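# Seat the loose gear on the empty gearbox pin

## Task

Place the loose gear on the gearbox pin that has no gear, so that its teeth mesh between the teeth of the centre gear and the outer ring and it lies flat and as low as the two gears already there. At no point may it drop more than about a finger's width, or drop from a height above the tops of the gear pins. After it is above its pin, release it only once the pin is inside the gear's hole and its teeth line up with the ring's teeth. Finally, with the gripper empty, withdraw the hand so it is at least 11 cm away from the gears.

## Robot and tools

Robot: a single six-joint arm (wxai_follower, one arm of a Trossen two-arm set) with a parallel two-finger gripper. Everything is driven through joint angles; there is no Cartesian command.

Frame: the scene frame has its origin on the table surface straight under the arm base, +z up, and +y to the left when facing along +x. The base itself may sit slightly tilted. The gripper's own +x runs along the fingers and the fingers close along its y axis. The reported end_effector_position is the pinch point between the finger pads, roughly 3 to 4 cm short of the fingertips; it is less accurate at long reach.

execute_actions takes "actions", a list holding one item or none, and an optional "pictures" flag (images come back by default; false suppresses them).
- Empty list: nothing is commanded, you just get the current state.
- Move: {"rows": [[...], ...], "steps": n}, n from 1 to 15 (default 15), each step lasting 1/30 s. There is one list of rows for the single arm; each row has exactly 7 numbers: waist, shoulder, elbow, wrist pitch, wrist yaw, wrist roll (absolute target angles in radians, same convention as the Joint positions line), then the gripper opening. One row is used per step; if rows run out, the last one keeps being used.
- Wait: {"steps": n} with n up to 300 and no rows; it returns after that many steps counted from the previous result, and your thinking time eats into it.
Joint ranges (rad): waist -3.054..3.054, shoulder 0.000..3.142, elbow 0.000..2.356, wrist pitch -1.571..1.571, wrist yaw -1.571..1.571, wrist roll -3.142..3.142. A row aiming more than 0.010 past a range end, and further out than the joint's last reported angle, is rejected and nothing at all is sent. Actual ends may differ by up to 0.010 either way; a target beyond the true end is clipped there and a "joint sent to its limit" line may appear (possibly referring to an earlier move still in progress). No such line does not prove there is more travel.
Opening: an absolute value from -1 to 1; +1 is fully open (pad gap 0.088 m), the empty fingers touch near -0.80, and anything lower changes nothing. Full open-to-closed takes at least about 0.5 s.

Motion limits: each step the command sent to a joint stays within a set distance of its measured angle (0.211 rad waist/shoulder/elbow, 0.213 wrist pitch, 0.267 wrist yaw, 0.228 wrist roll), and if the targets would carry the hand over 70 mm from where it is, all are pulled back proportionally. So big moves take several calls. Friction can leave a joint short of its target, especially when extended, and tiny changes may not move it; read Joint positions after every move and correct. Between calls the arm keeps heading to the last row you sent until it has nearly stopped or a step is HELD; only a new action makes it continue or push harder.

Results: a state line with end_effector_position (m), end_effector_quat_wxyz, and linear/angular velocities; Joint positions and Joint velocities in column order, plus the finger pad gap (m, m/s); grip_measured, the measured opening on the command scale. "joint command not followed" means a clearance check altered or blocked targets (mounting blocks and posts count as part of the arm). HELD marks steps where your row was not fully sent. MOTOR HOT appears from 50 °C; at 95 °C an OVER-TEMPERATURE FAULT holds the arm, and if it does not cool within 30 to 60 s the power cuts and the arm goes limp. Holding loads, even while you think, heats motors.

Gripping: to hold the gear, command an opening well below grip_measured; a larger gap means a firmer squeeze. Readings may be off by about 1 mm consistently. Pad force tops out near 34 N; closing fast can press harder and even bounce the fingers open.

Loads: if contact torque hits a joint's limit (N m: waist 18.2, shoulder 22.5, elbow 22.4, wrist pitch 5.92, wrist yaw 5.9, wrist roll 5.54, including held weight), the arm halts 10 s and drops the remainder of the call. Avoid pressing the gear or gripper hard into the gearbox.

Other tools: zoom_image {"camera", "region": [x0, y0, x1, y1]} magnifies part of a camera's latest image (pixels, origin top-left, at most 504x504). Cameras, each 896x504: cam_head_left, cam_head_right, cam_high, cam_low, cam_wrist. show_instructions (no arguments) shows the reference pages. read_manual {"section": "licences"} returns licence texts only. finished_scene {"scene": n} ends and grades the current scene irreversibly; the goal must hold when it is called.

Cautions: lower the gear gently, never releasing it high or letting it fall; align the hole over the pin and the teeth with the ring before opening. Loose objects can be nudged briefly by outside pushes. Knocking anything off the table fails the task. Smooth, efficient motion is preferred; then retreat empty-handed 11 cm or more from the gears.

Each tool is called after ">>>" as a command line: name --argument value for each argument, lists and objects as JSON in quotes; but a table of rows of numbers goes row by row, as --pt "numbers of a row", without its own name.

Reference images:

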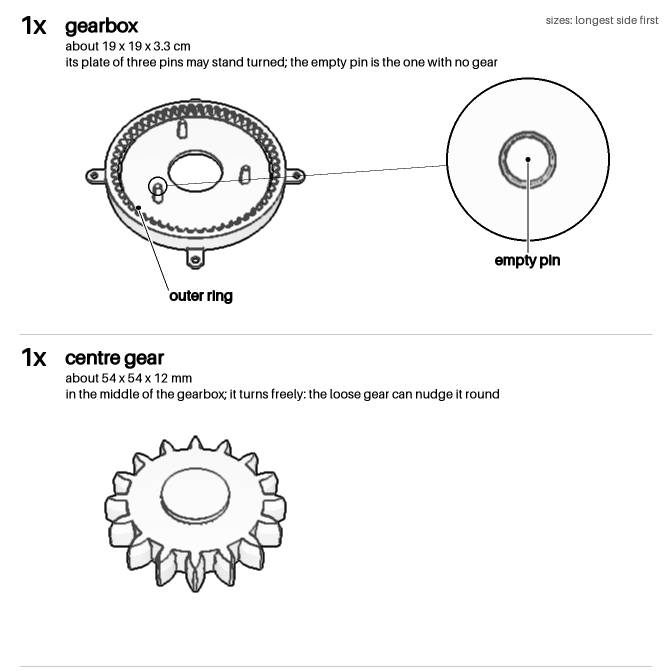

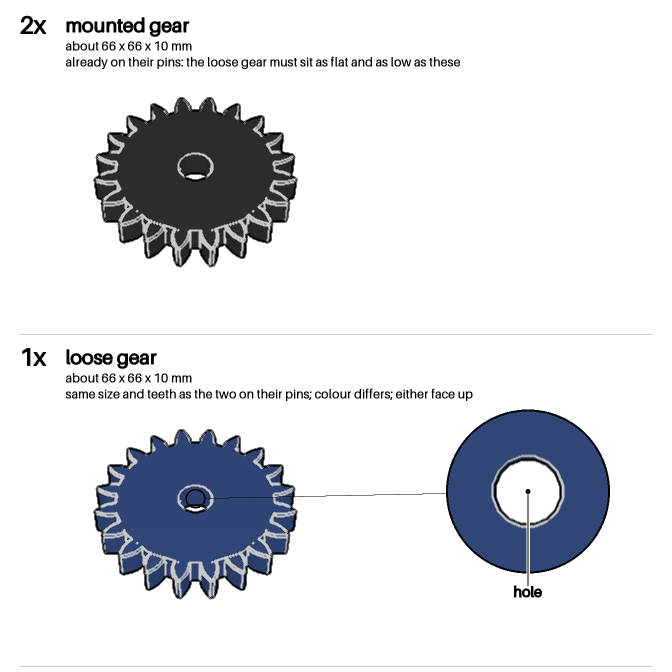

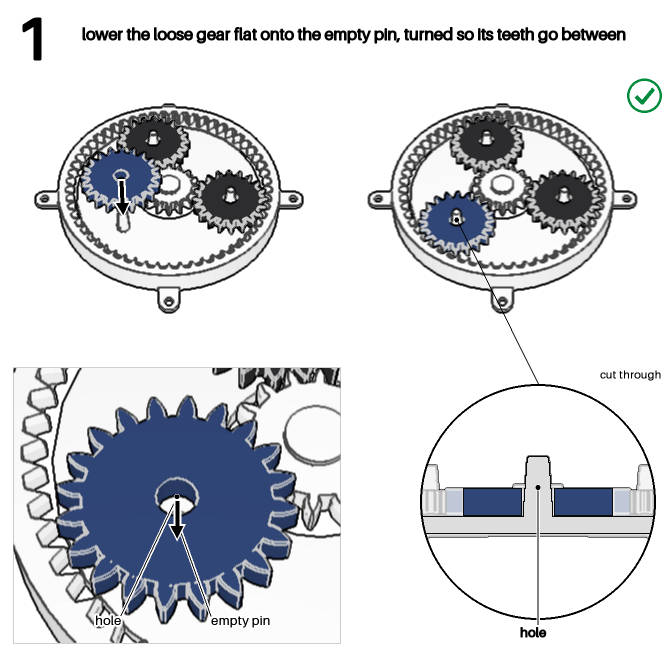

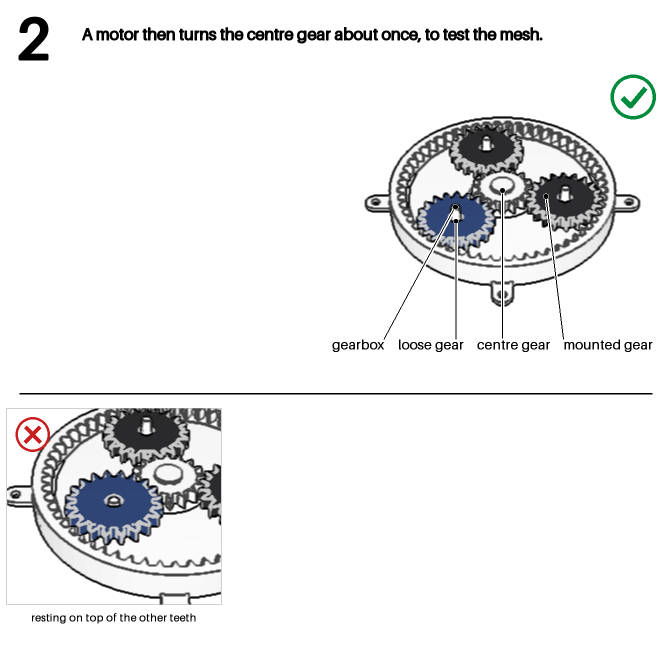

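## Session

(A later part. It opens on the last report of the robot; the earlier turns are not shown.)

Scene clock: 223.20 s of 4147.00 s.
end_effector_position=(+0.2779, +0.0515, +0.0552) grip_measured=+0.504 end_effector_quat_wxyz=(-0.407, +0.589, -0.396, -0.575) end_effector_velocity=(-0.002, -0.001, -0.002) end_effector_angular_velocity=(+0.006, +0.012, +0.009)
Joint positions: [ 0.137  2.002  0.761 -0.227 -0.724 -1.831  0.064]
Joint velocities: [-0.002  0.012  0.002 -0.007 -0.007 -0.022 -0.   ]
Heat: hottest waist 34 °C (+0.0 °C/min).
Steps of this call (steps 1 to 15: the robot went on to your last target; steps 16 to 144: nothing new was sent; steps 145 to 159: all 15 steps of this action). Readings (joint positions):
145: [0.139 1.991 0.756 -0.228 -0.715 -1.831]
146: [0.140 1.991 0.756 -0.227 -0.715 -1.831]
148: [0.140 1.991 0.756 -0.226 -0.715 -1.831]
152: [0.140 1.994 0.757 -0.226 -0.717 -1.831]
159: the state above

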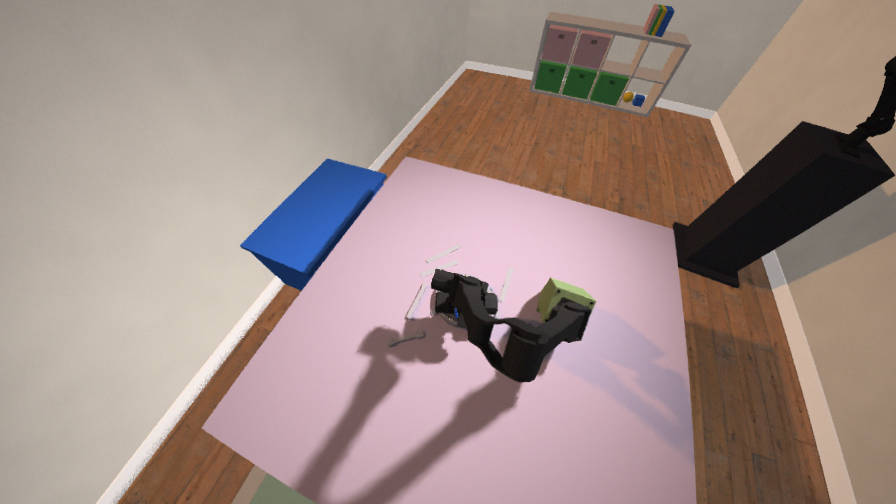

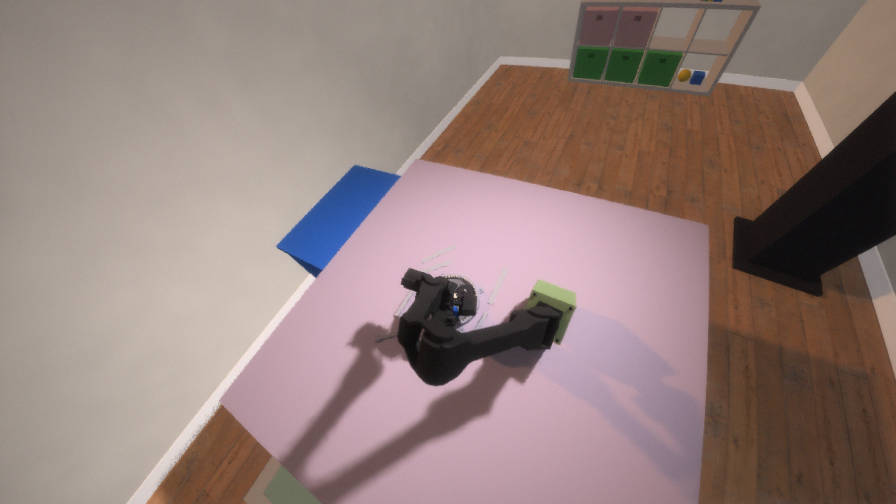

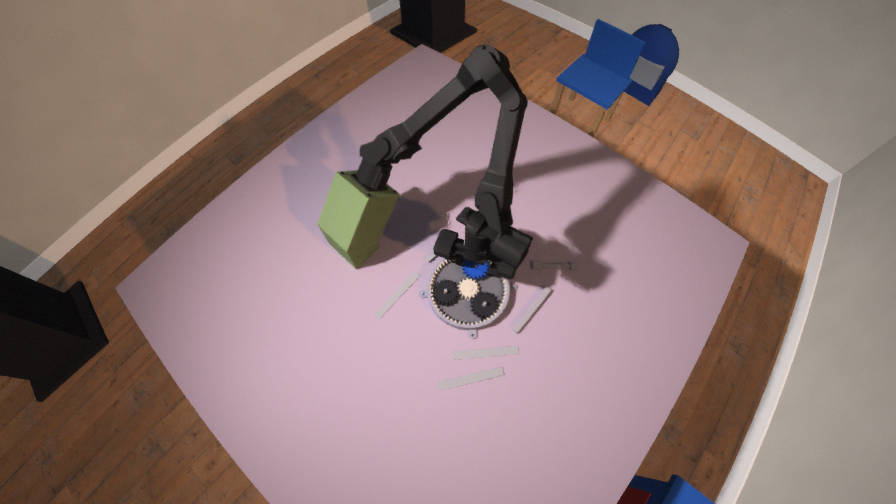

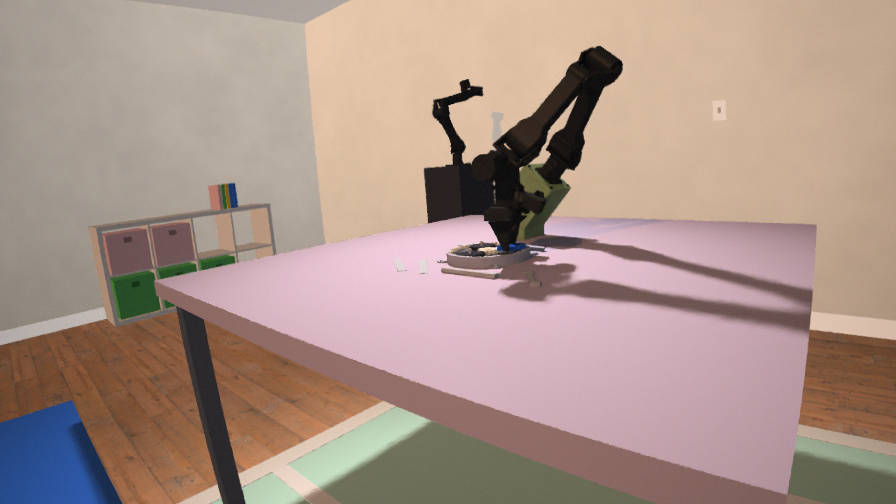

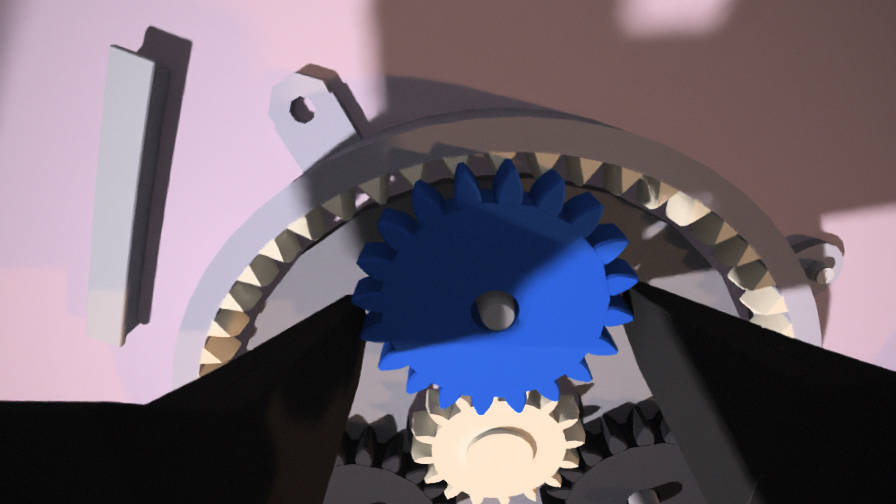

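>>> execute_actions --actions '[{"rows":[[0.14,1.985,0.762,-0.227,-0.716,-1.83,0.2],[0.14,1.985,0.762,-0.227,-0.716,-1.83,0.2],[0.14,1.985,0.762,-0.227,-0.716,-1.83,0.2],[0.14,1.985,0.762,-0.227,-0.716,-1.83,0.2],[0.14,1.985,0.762,-0.227,-0.716,-1.83,0.2],[0.14,1.985,0.762,-0.227,-0.716,-1.76,0.2],[0.14,1.985,0.762,-0.227,-0.716,-1.76,0.2],[0.14,1.985,0.762,-0.227,-0.716,-1.68,0.2]],"steps":15}]'

>>> zoom_image --camera "cam_wrist" --region '[380,120,640,440]'

Scene clock: 227.90 s of 4147.00 s.
end_effector_position=(+0.2790, +0.0523, +0.0548) grip_measured=+0.504 end_effector_quat_wxyz=(-0.440, +0.565, -0.434, -0.547) end_effector_velocity=(-0.005, -0.003, -0.000) end_effector_angular_velocity=(-0.005, +0.009, -0.152)
Joint positions: [ 0.144  1.999  0.766 -0.228 -0.713 -1.7    0.064]
Joint velocities: [-0.002 -0.002 -0.012 -0.007  0.007  0.139  0.   ]
Heat: hottest waist 34 °C (+0.0 °C/min).
Steps of this call (steps 1 to 30: the robot went on to your last target; steps 31 to 126: nothing new was sent; steps 127 to 141: all 15 steps of this action). Readings (joint positions):
127: [0.148 2.016 0.772 -0.211 -0.719 -1.831]
128: [0.148 2.015 0.772 -0.213 -0.719 -1.831]
130: [0.148 2.011 0.771 -0.219 -0.718 -1.830]
134: [0.147 2.003 0.769 -0.223 -0.716 -1.785]
141: the state above

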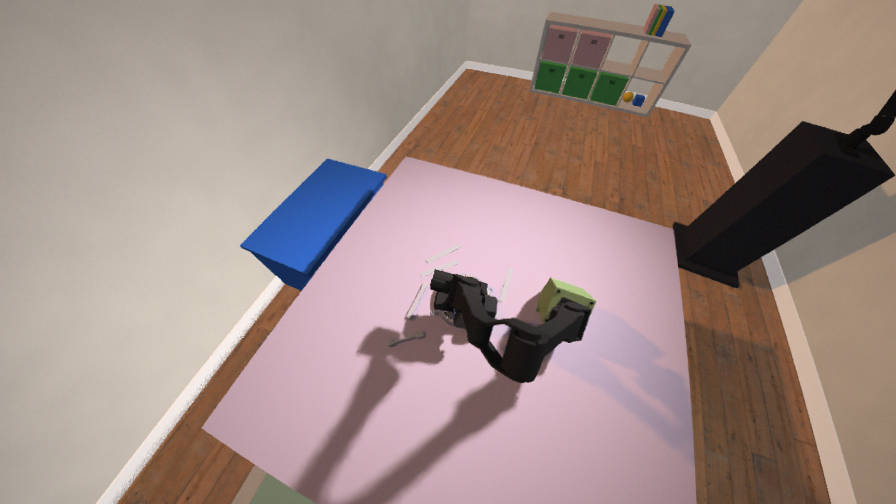

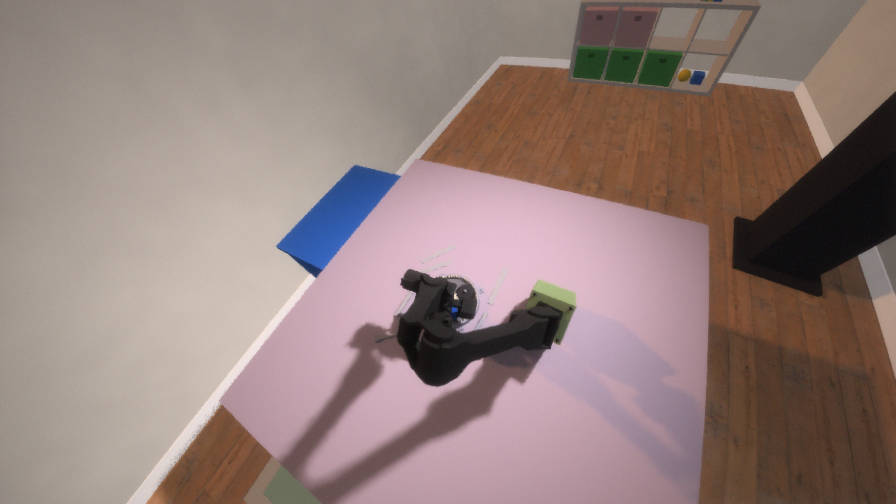

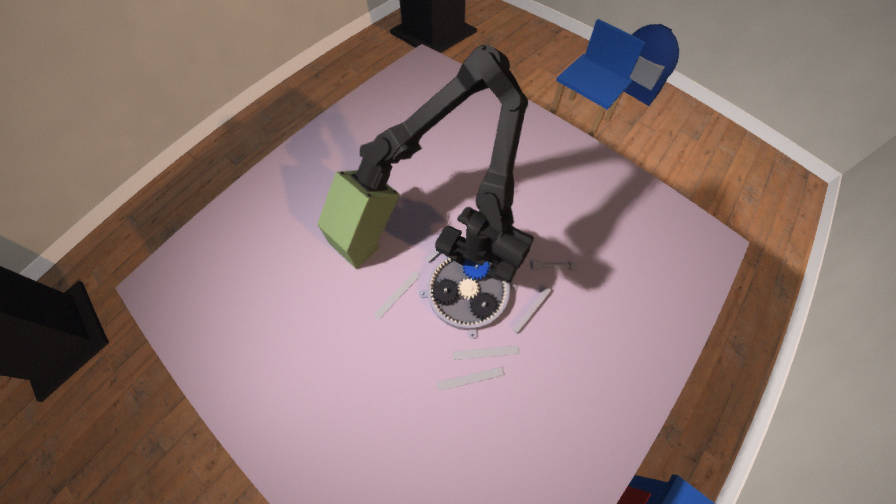

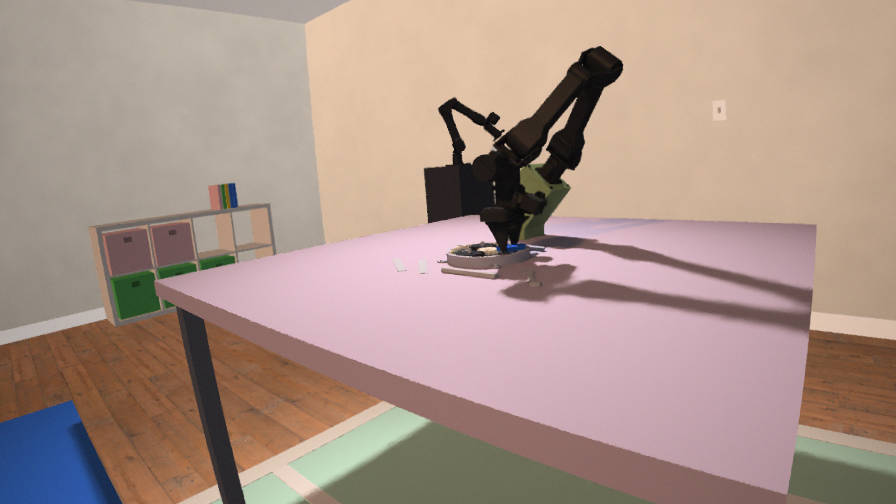

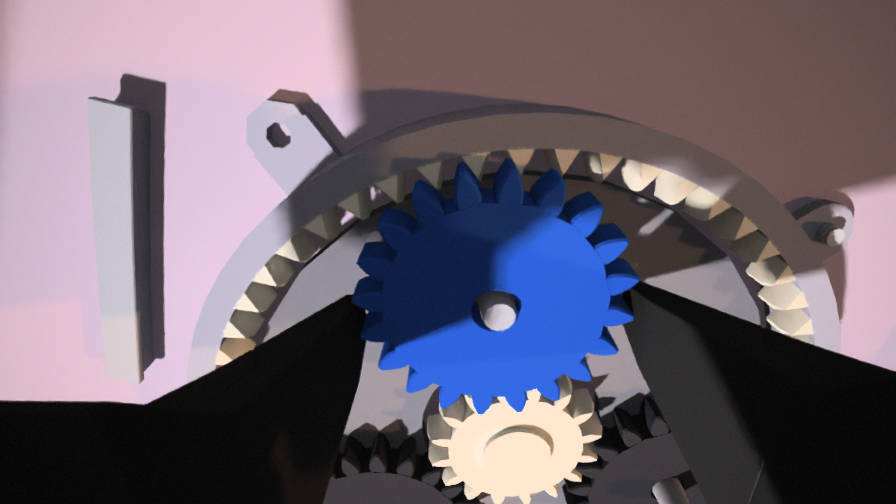

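Region (380, 120, 640, 440) of cam_wrist's 896x504 image, scaled by 1.575, with more detail than that image has; it fills the left 410 columns of this view, and the rest is white.

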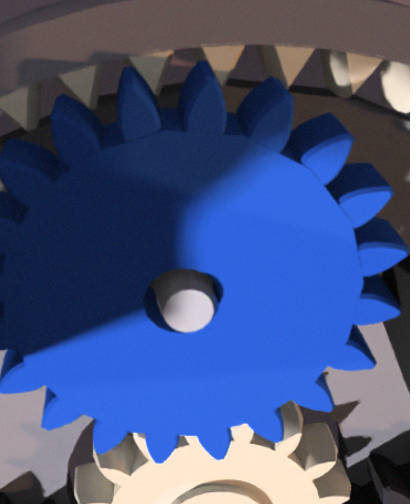

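>>> execute_actions --actions '[{"rows":[[0.147,2.015,0.766,-0.213,-0.716,-1.68,0.2]],"steps":15}]'

>>> zoom_image --camera "cam_wrist" --region '[380,120,640,440]'

Scene clock: 233.90 s of 4147.00 s.
end_effector_position=(+0.2799, +0.0515, +0.0549) grip_measured=+0.504 end_effector_quat_wxyz=(-0.445, +0.563, -0.437, -0.543) end_effector_velocity=(-0.003, -0.000, -0.000) end_effector_angular_velocity=(+0.007, +0.008, -0.017)
Joint positions: [ 0.142  2.001  0.765 -0.222 -0.713 -1.684  0.064]
Joint velocities: [-0.002  0.002 -0.002 -0.007 -0.007  0.007 -0.   ]
Heat: hottest waist 35 °C (+1.0 °C/min).
Steps of this call (steps 1 to 30: the robot went on to your last target; steps 31 to 165: nothing new was sent; steps 166 to 180: all 15 steps of this action). Readings (joint positions):
166: [0.142 1.997 0.765 -0.227 -0.713 -1.684]
167: [0.142 1.997 0.765 -0.226 -0.713 -1.684]
169: [0.142 1.998 0.765 -0.224 -0.712 -1.684]
173: [0.142 2.000 0.765 -0.223 -0.712 -1.684]
180: the state above

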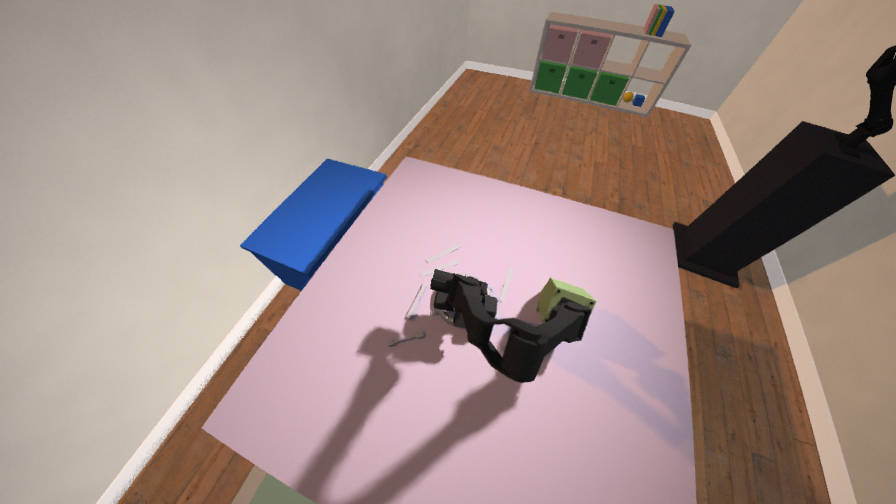

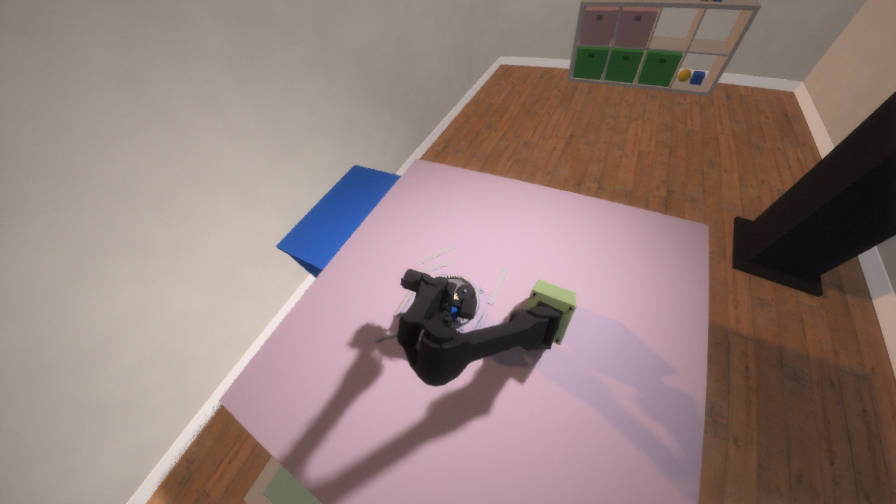

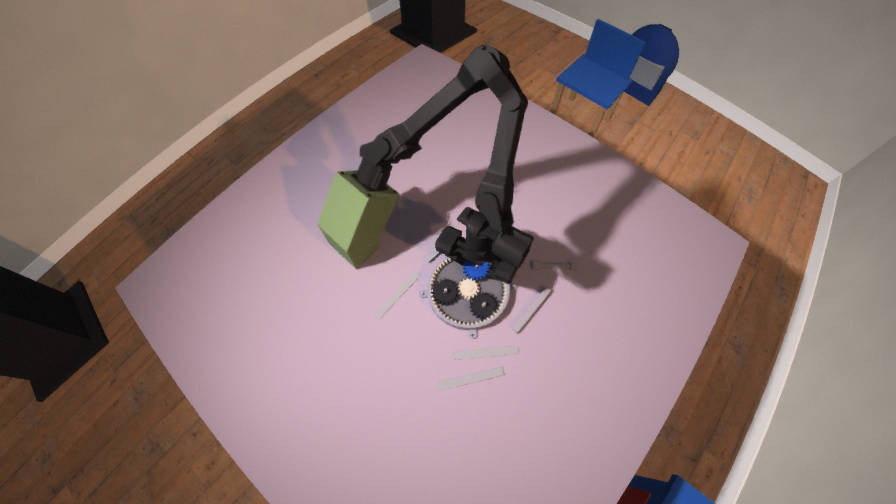

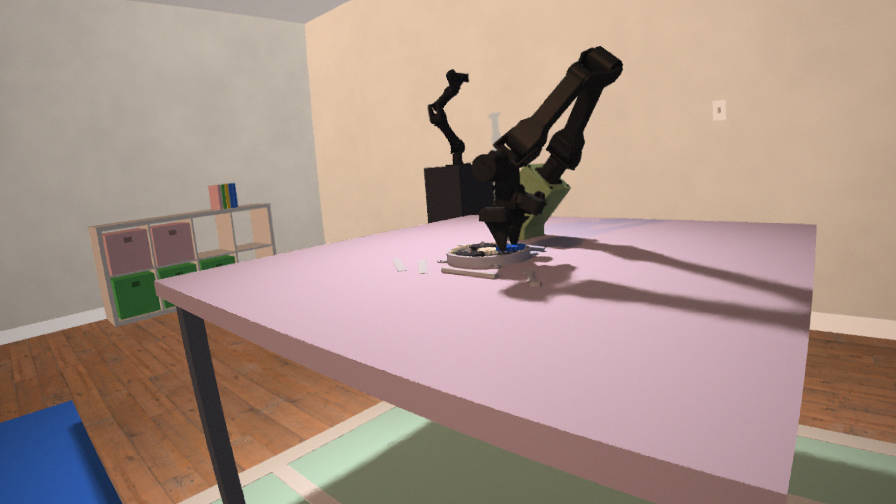

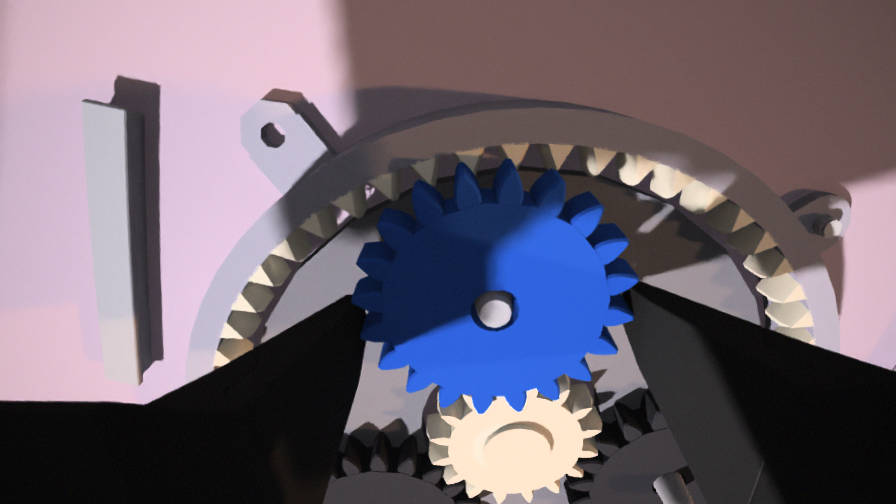

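Region (380, 120, 640, 440) of cam_wrist's 896x504 image, scaled by 1.575, with more detail than that image has; it fills the left 410 columns of this view, and the rest is white.

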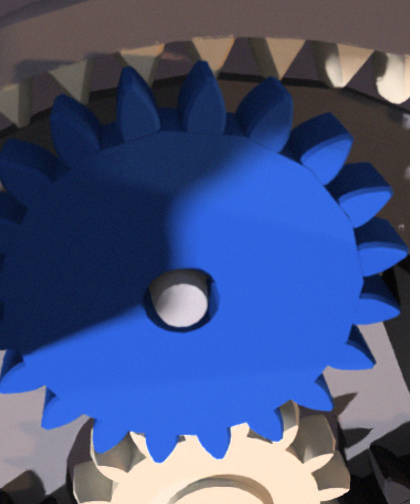

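>>> execute_actions --actions '[{"rows":[[0.15,2.015,0.762,-0.213,-0.716,-1.66,0.2],[0.15,2.015,0.762,-0.213,-0.716,-1.65,0.2],[0.15,2.015,0.762,-0.213,-0.716,-1.64,0.2],[0.15,2.015,0.762,-0.213,-0.716,-1.63,0.2],[0.15,2.015,0.762,-0.213,-0.716,-1.62,0.2],[0.15,2.015,0.762,-0.213,-0.716,-1.61,0.2],[0.15,2.015,0.762,-0.213,-0.716,-1.60,0.2],[0.15,2.015,0.762,-0.213,-0.716,-1.59,0.2],[0.15,2.015,0.762,-0.213,-0.716,-1.58,0.2],[0.15,2.015,0.762,-0.213,-0.716,-1.57,0.2],[0.15,2.015,0.762,-0.213,-0.716,-1.56,0.2]],"steps":15}]'

>>> zoom_image --camera "cam_wrist" --region '[380,120,640,440]'

Scene clock: 242.00 s of 4147.00 s.
end_effector_position=(+0.2766, +0.0500, +0.0532) grip_measured=+0.505 end_effector_quat_wxyz=(-0.472, +0.537, -0.468, -0.520) end_effector_velocity=(-0.005, -0.003, -0.000) end_effector_angular_velocity=(-0.008, +0.017, -0.086)
Joint positions: [ 0.144  2.005  0.758 -0.221 -0.71  -1.581  0.064]
Joint velocities: [-0.002  0.002 -0.002 -0.022  0.007  0.066  0.   ]
Heat: hottest waist 35 °C (+1.0 °C/min).
Steps of this call (steps 1 to 15: the robot went on to your last target; steps 16 to 228: nothing new was sent; steps 229 to 243: all 15 steps of this action). Readings (joint positions):
229: [0.145 2.005 0.765 -0.216 -0.713 -1.682]
230: [0.145 2.005 0.765 -0.217 -0.713 -1.679]
232: [0.145 2.005 0.764 -0.218 -0.712 -1.666]
236: [0.144 2.005 0.761 -0.219 -0.711 -1.633]
243: the state above

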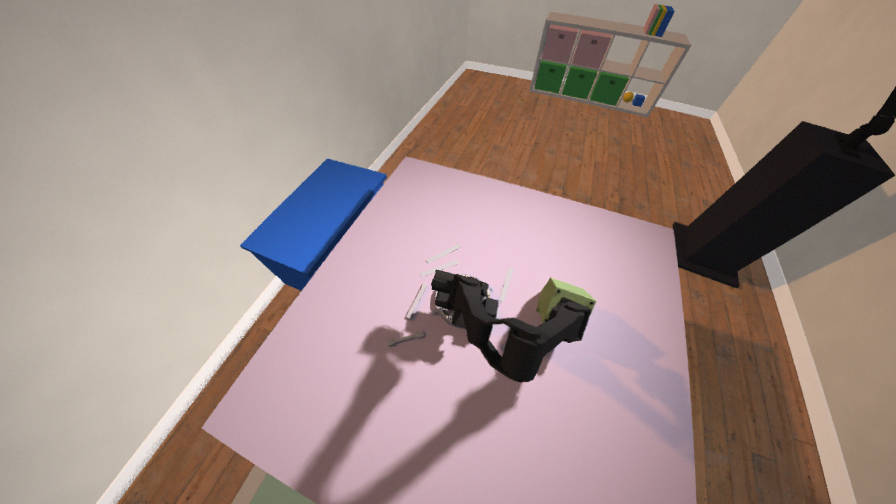

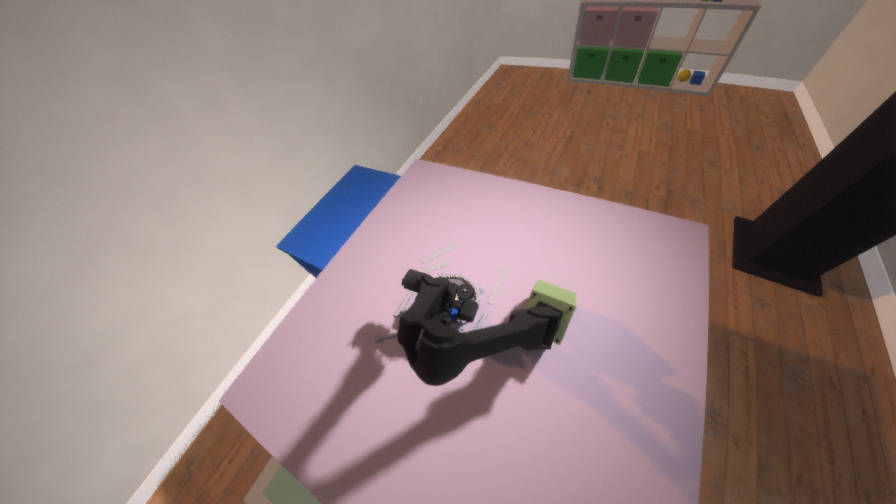

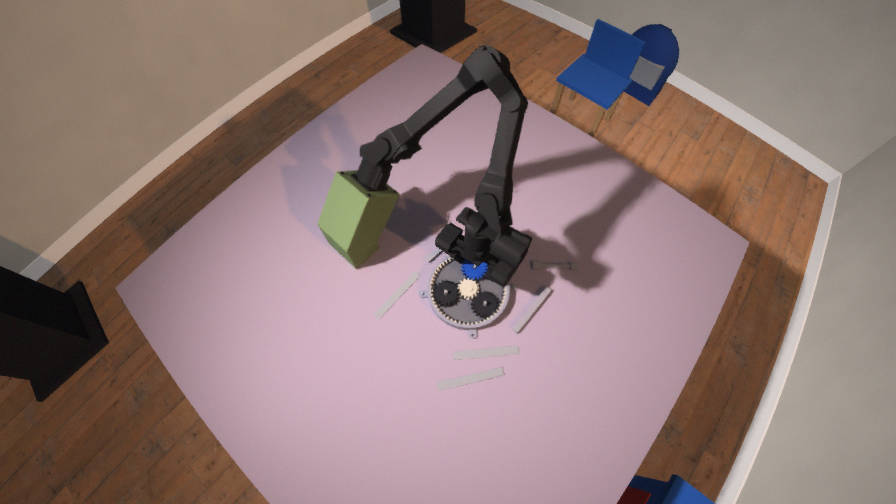

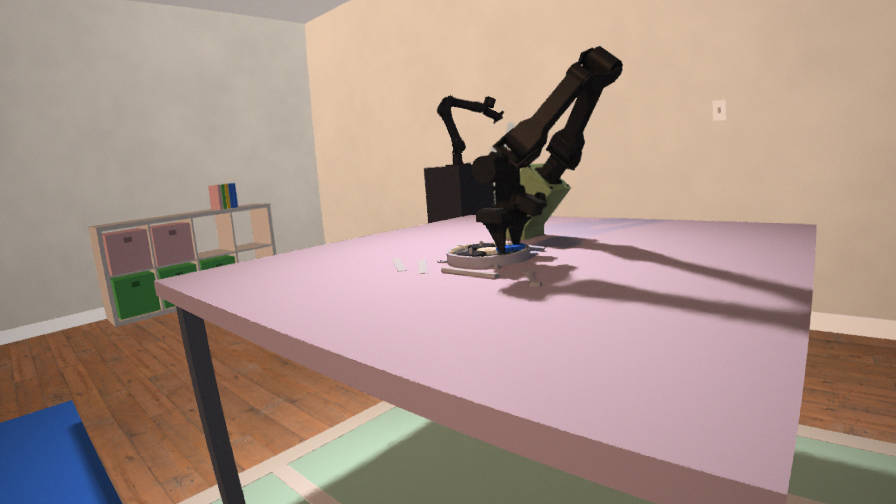

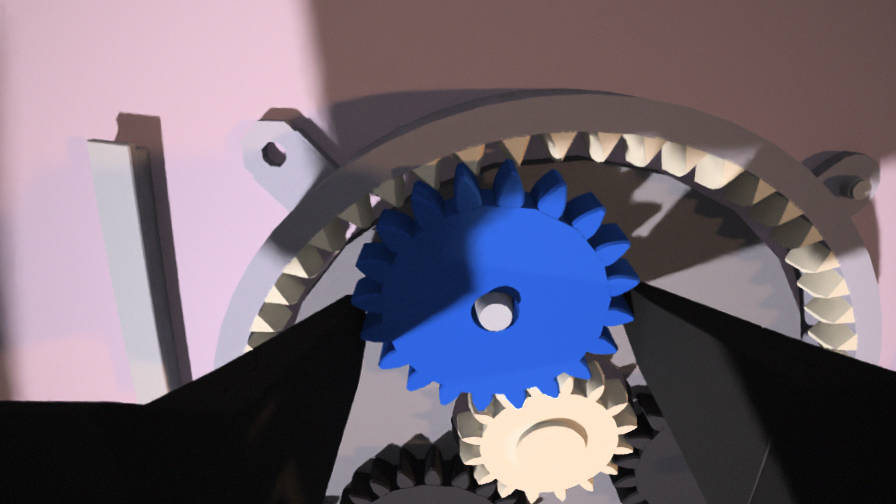

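Region (380, 120, 640, 440) of cam_wrist's 896x504 image, scaled by 1.575, with more detail than that image has; it fills the left 410 columns of this view, and the rest is white.

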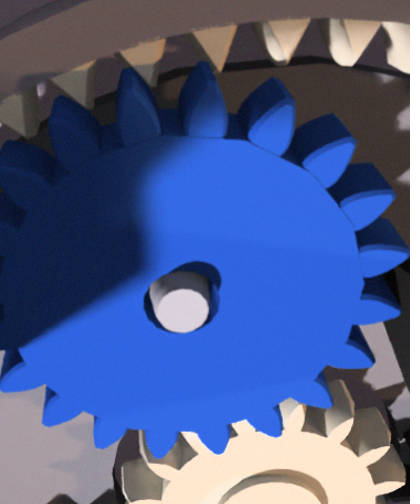

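>>> execute_actions --actions '[]'

>>> zoom_image --camera "cam_wrist" --region '[300,60,700,460]'

Scene clock: 255.63 s of 4147.00 s.
end_effector_position=(+0.2757, +0.0498, +0.0515) grip_measured=+0.504 end_effector_quat_wxyz=(-0.475, +0.532, -0.473, -0.517) end_effector_velocity=(+0.004, +0.002, +0.002) end_effector_angular_velocity=(+0.009, -0.021, +0.023)
Joint positions: [ 0.148  2.01   0.758 -0.218 -0.709 -1.565  0.064]
Joint velocities: [-0.002 -0.007 -0.002  0.022 -0.007 -0.007  0.002]
Heat: hottest waist 35 °C (+1.0 °C/min).
Steps of this call (steps 1 to 30: the robot went on to your last target; steps 31 to 409: nothing new was sent). Readings (joint positions):
1: [0.144 2.005 0.758 -0.222 -0.710 -1.578]
2: [0.144 2.005 0.758 -0.222 -0.710 -1.576]
4: [0.144 2.005 0.758 -0.222 -0.710 -1.574]
8: [0.144 2.005 0.758 -0.223 -0.709 -1.571]
409: the state above
The arm was judged still, so your last target was given up. Only a new action makes it travel on or press farther. Fingers that are still opening or closing keep moving.

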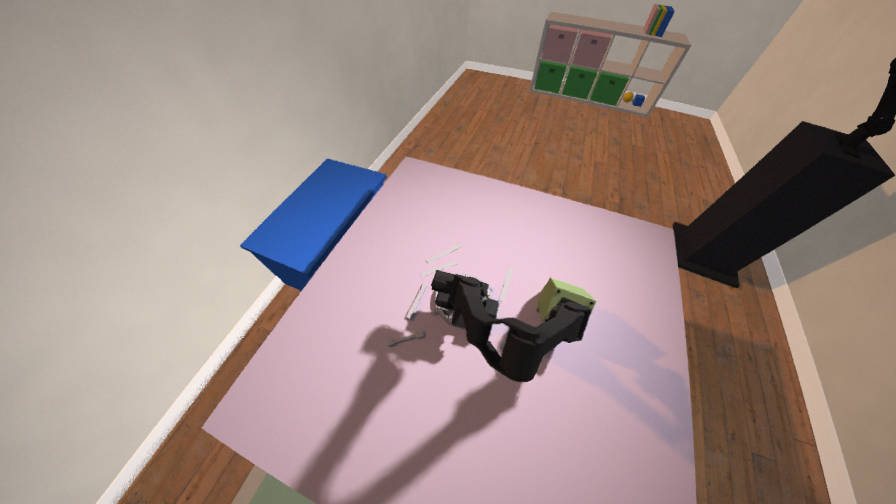

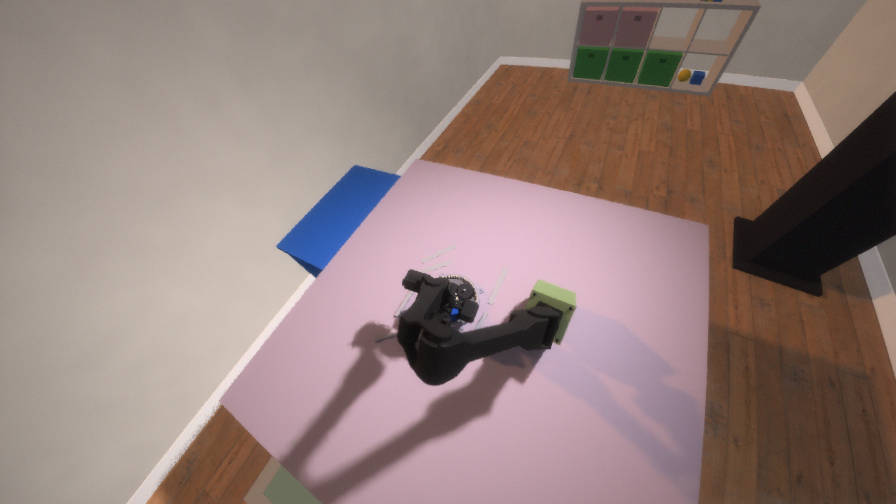

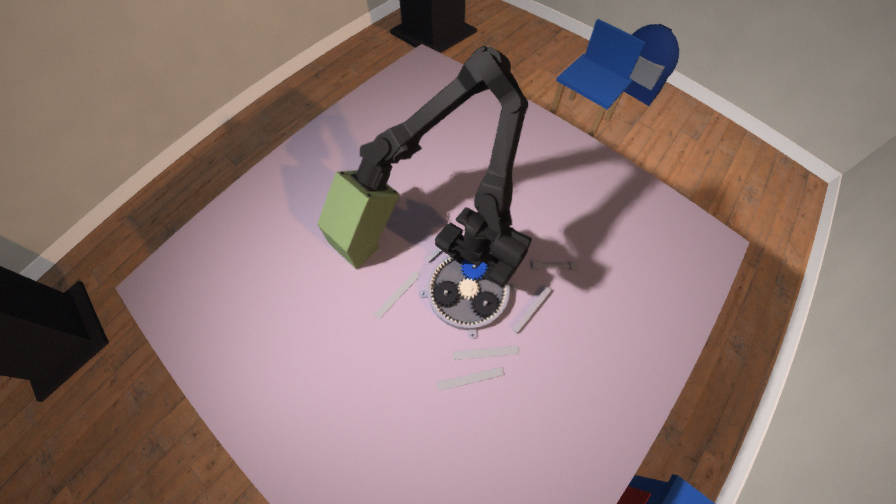

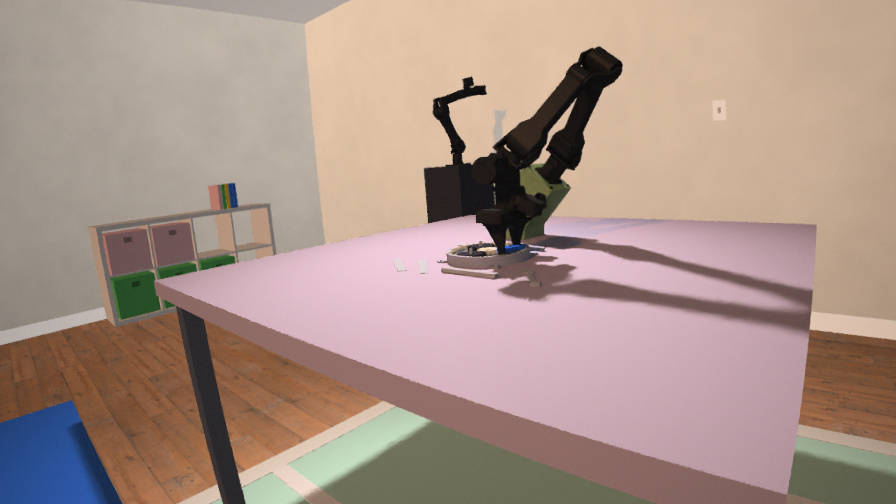

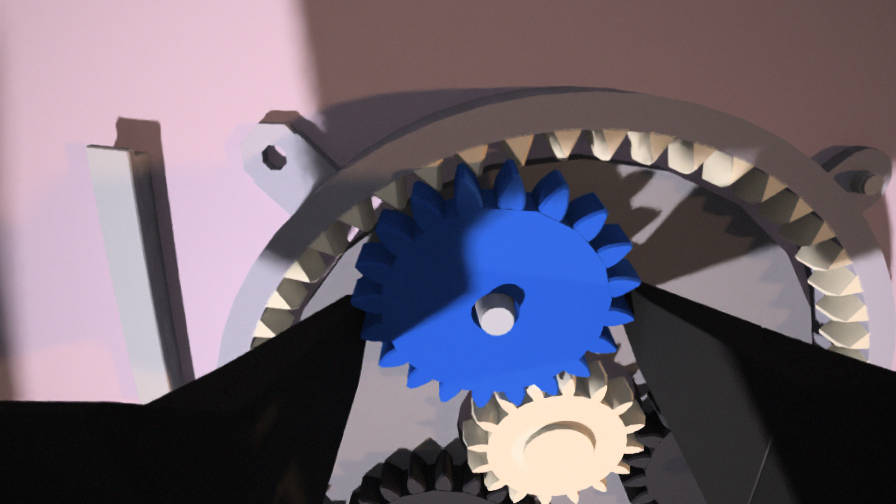

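Region (300, 60, 700, 460) of cam_wrist's 896x504 image, scaled by 1.260, with more detail than that image has.

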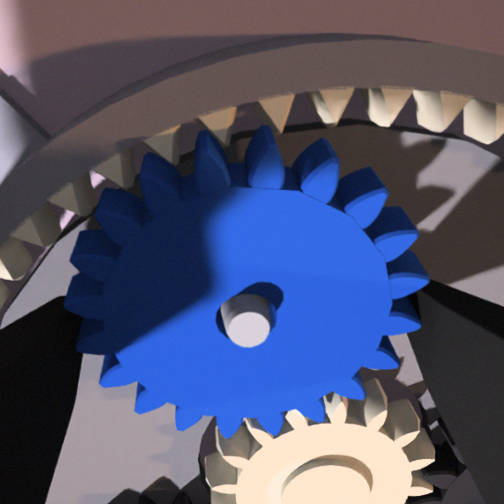

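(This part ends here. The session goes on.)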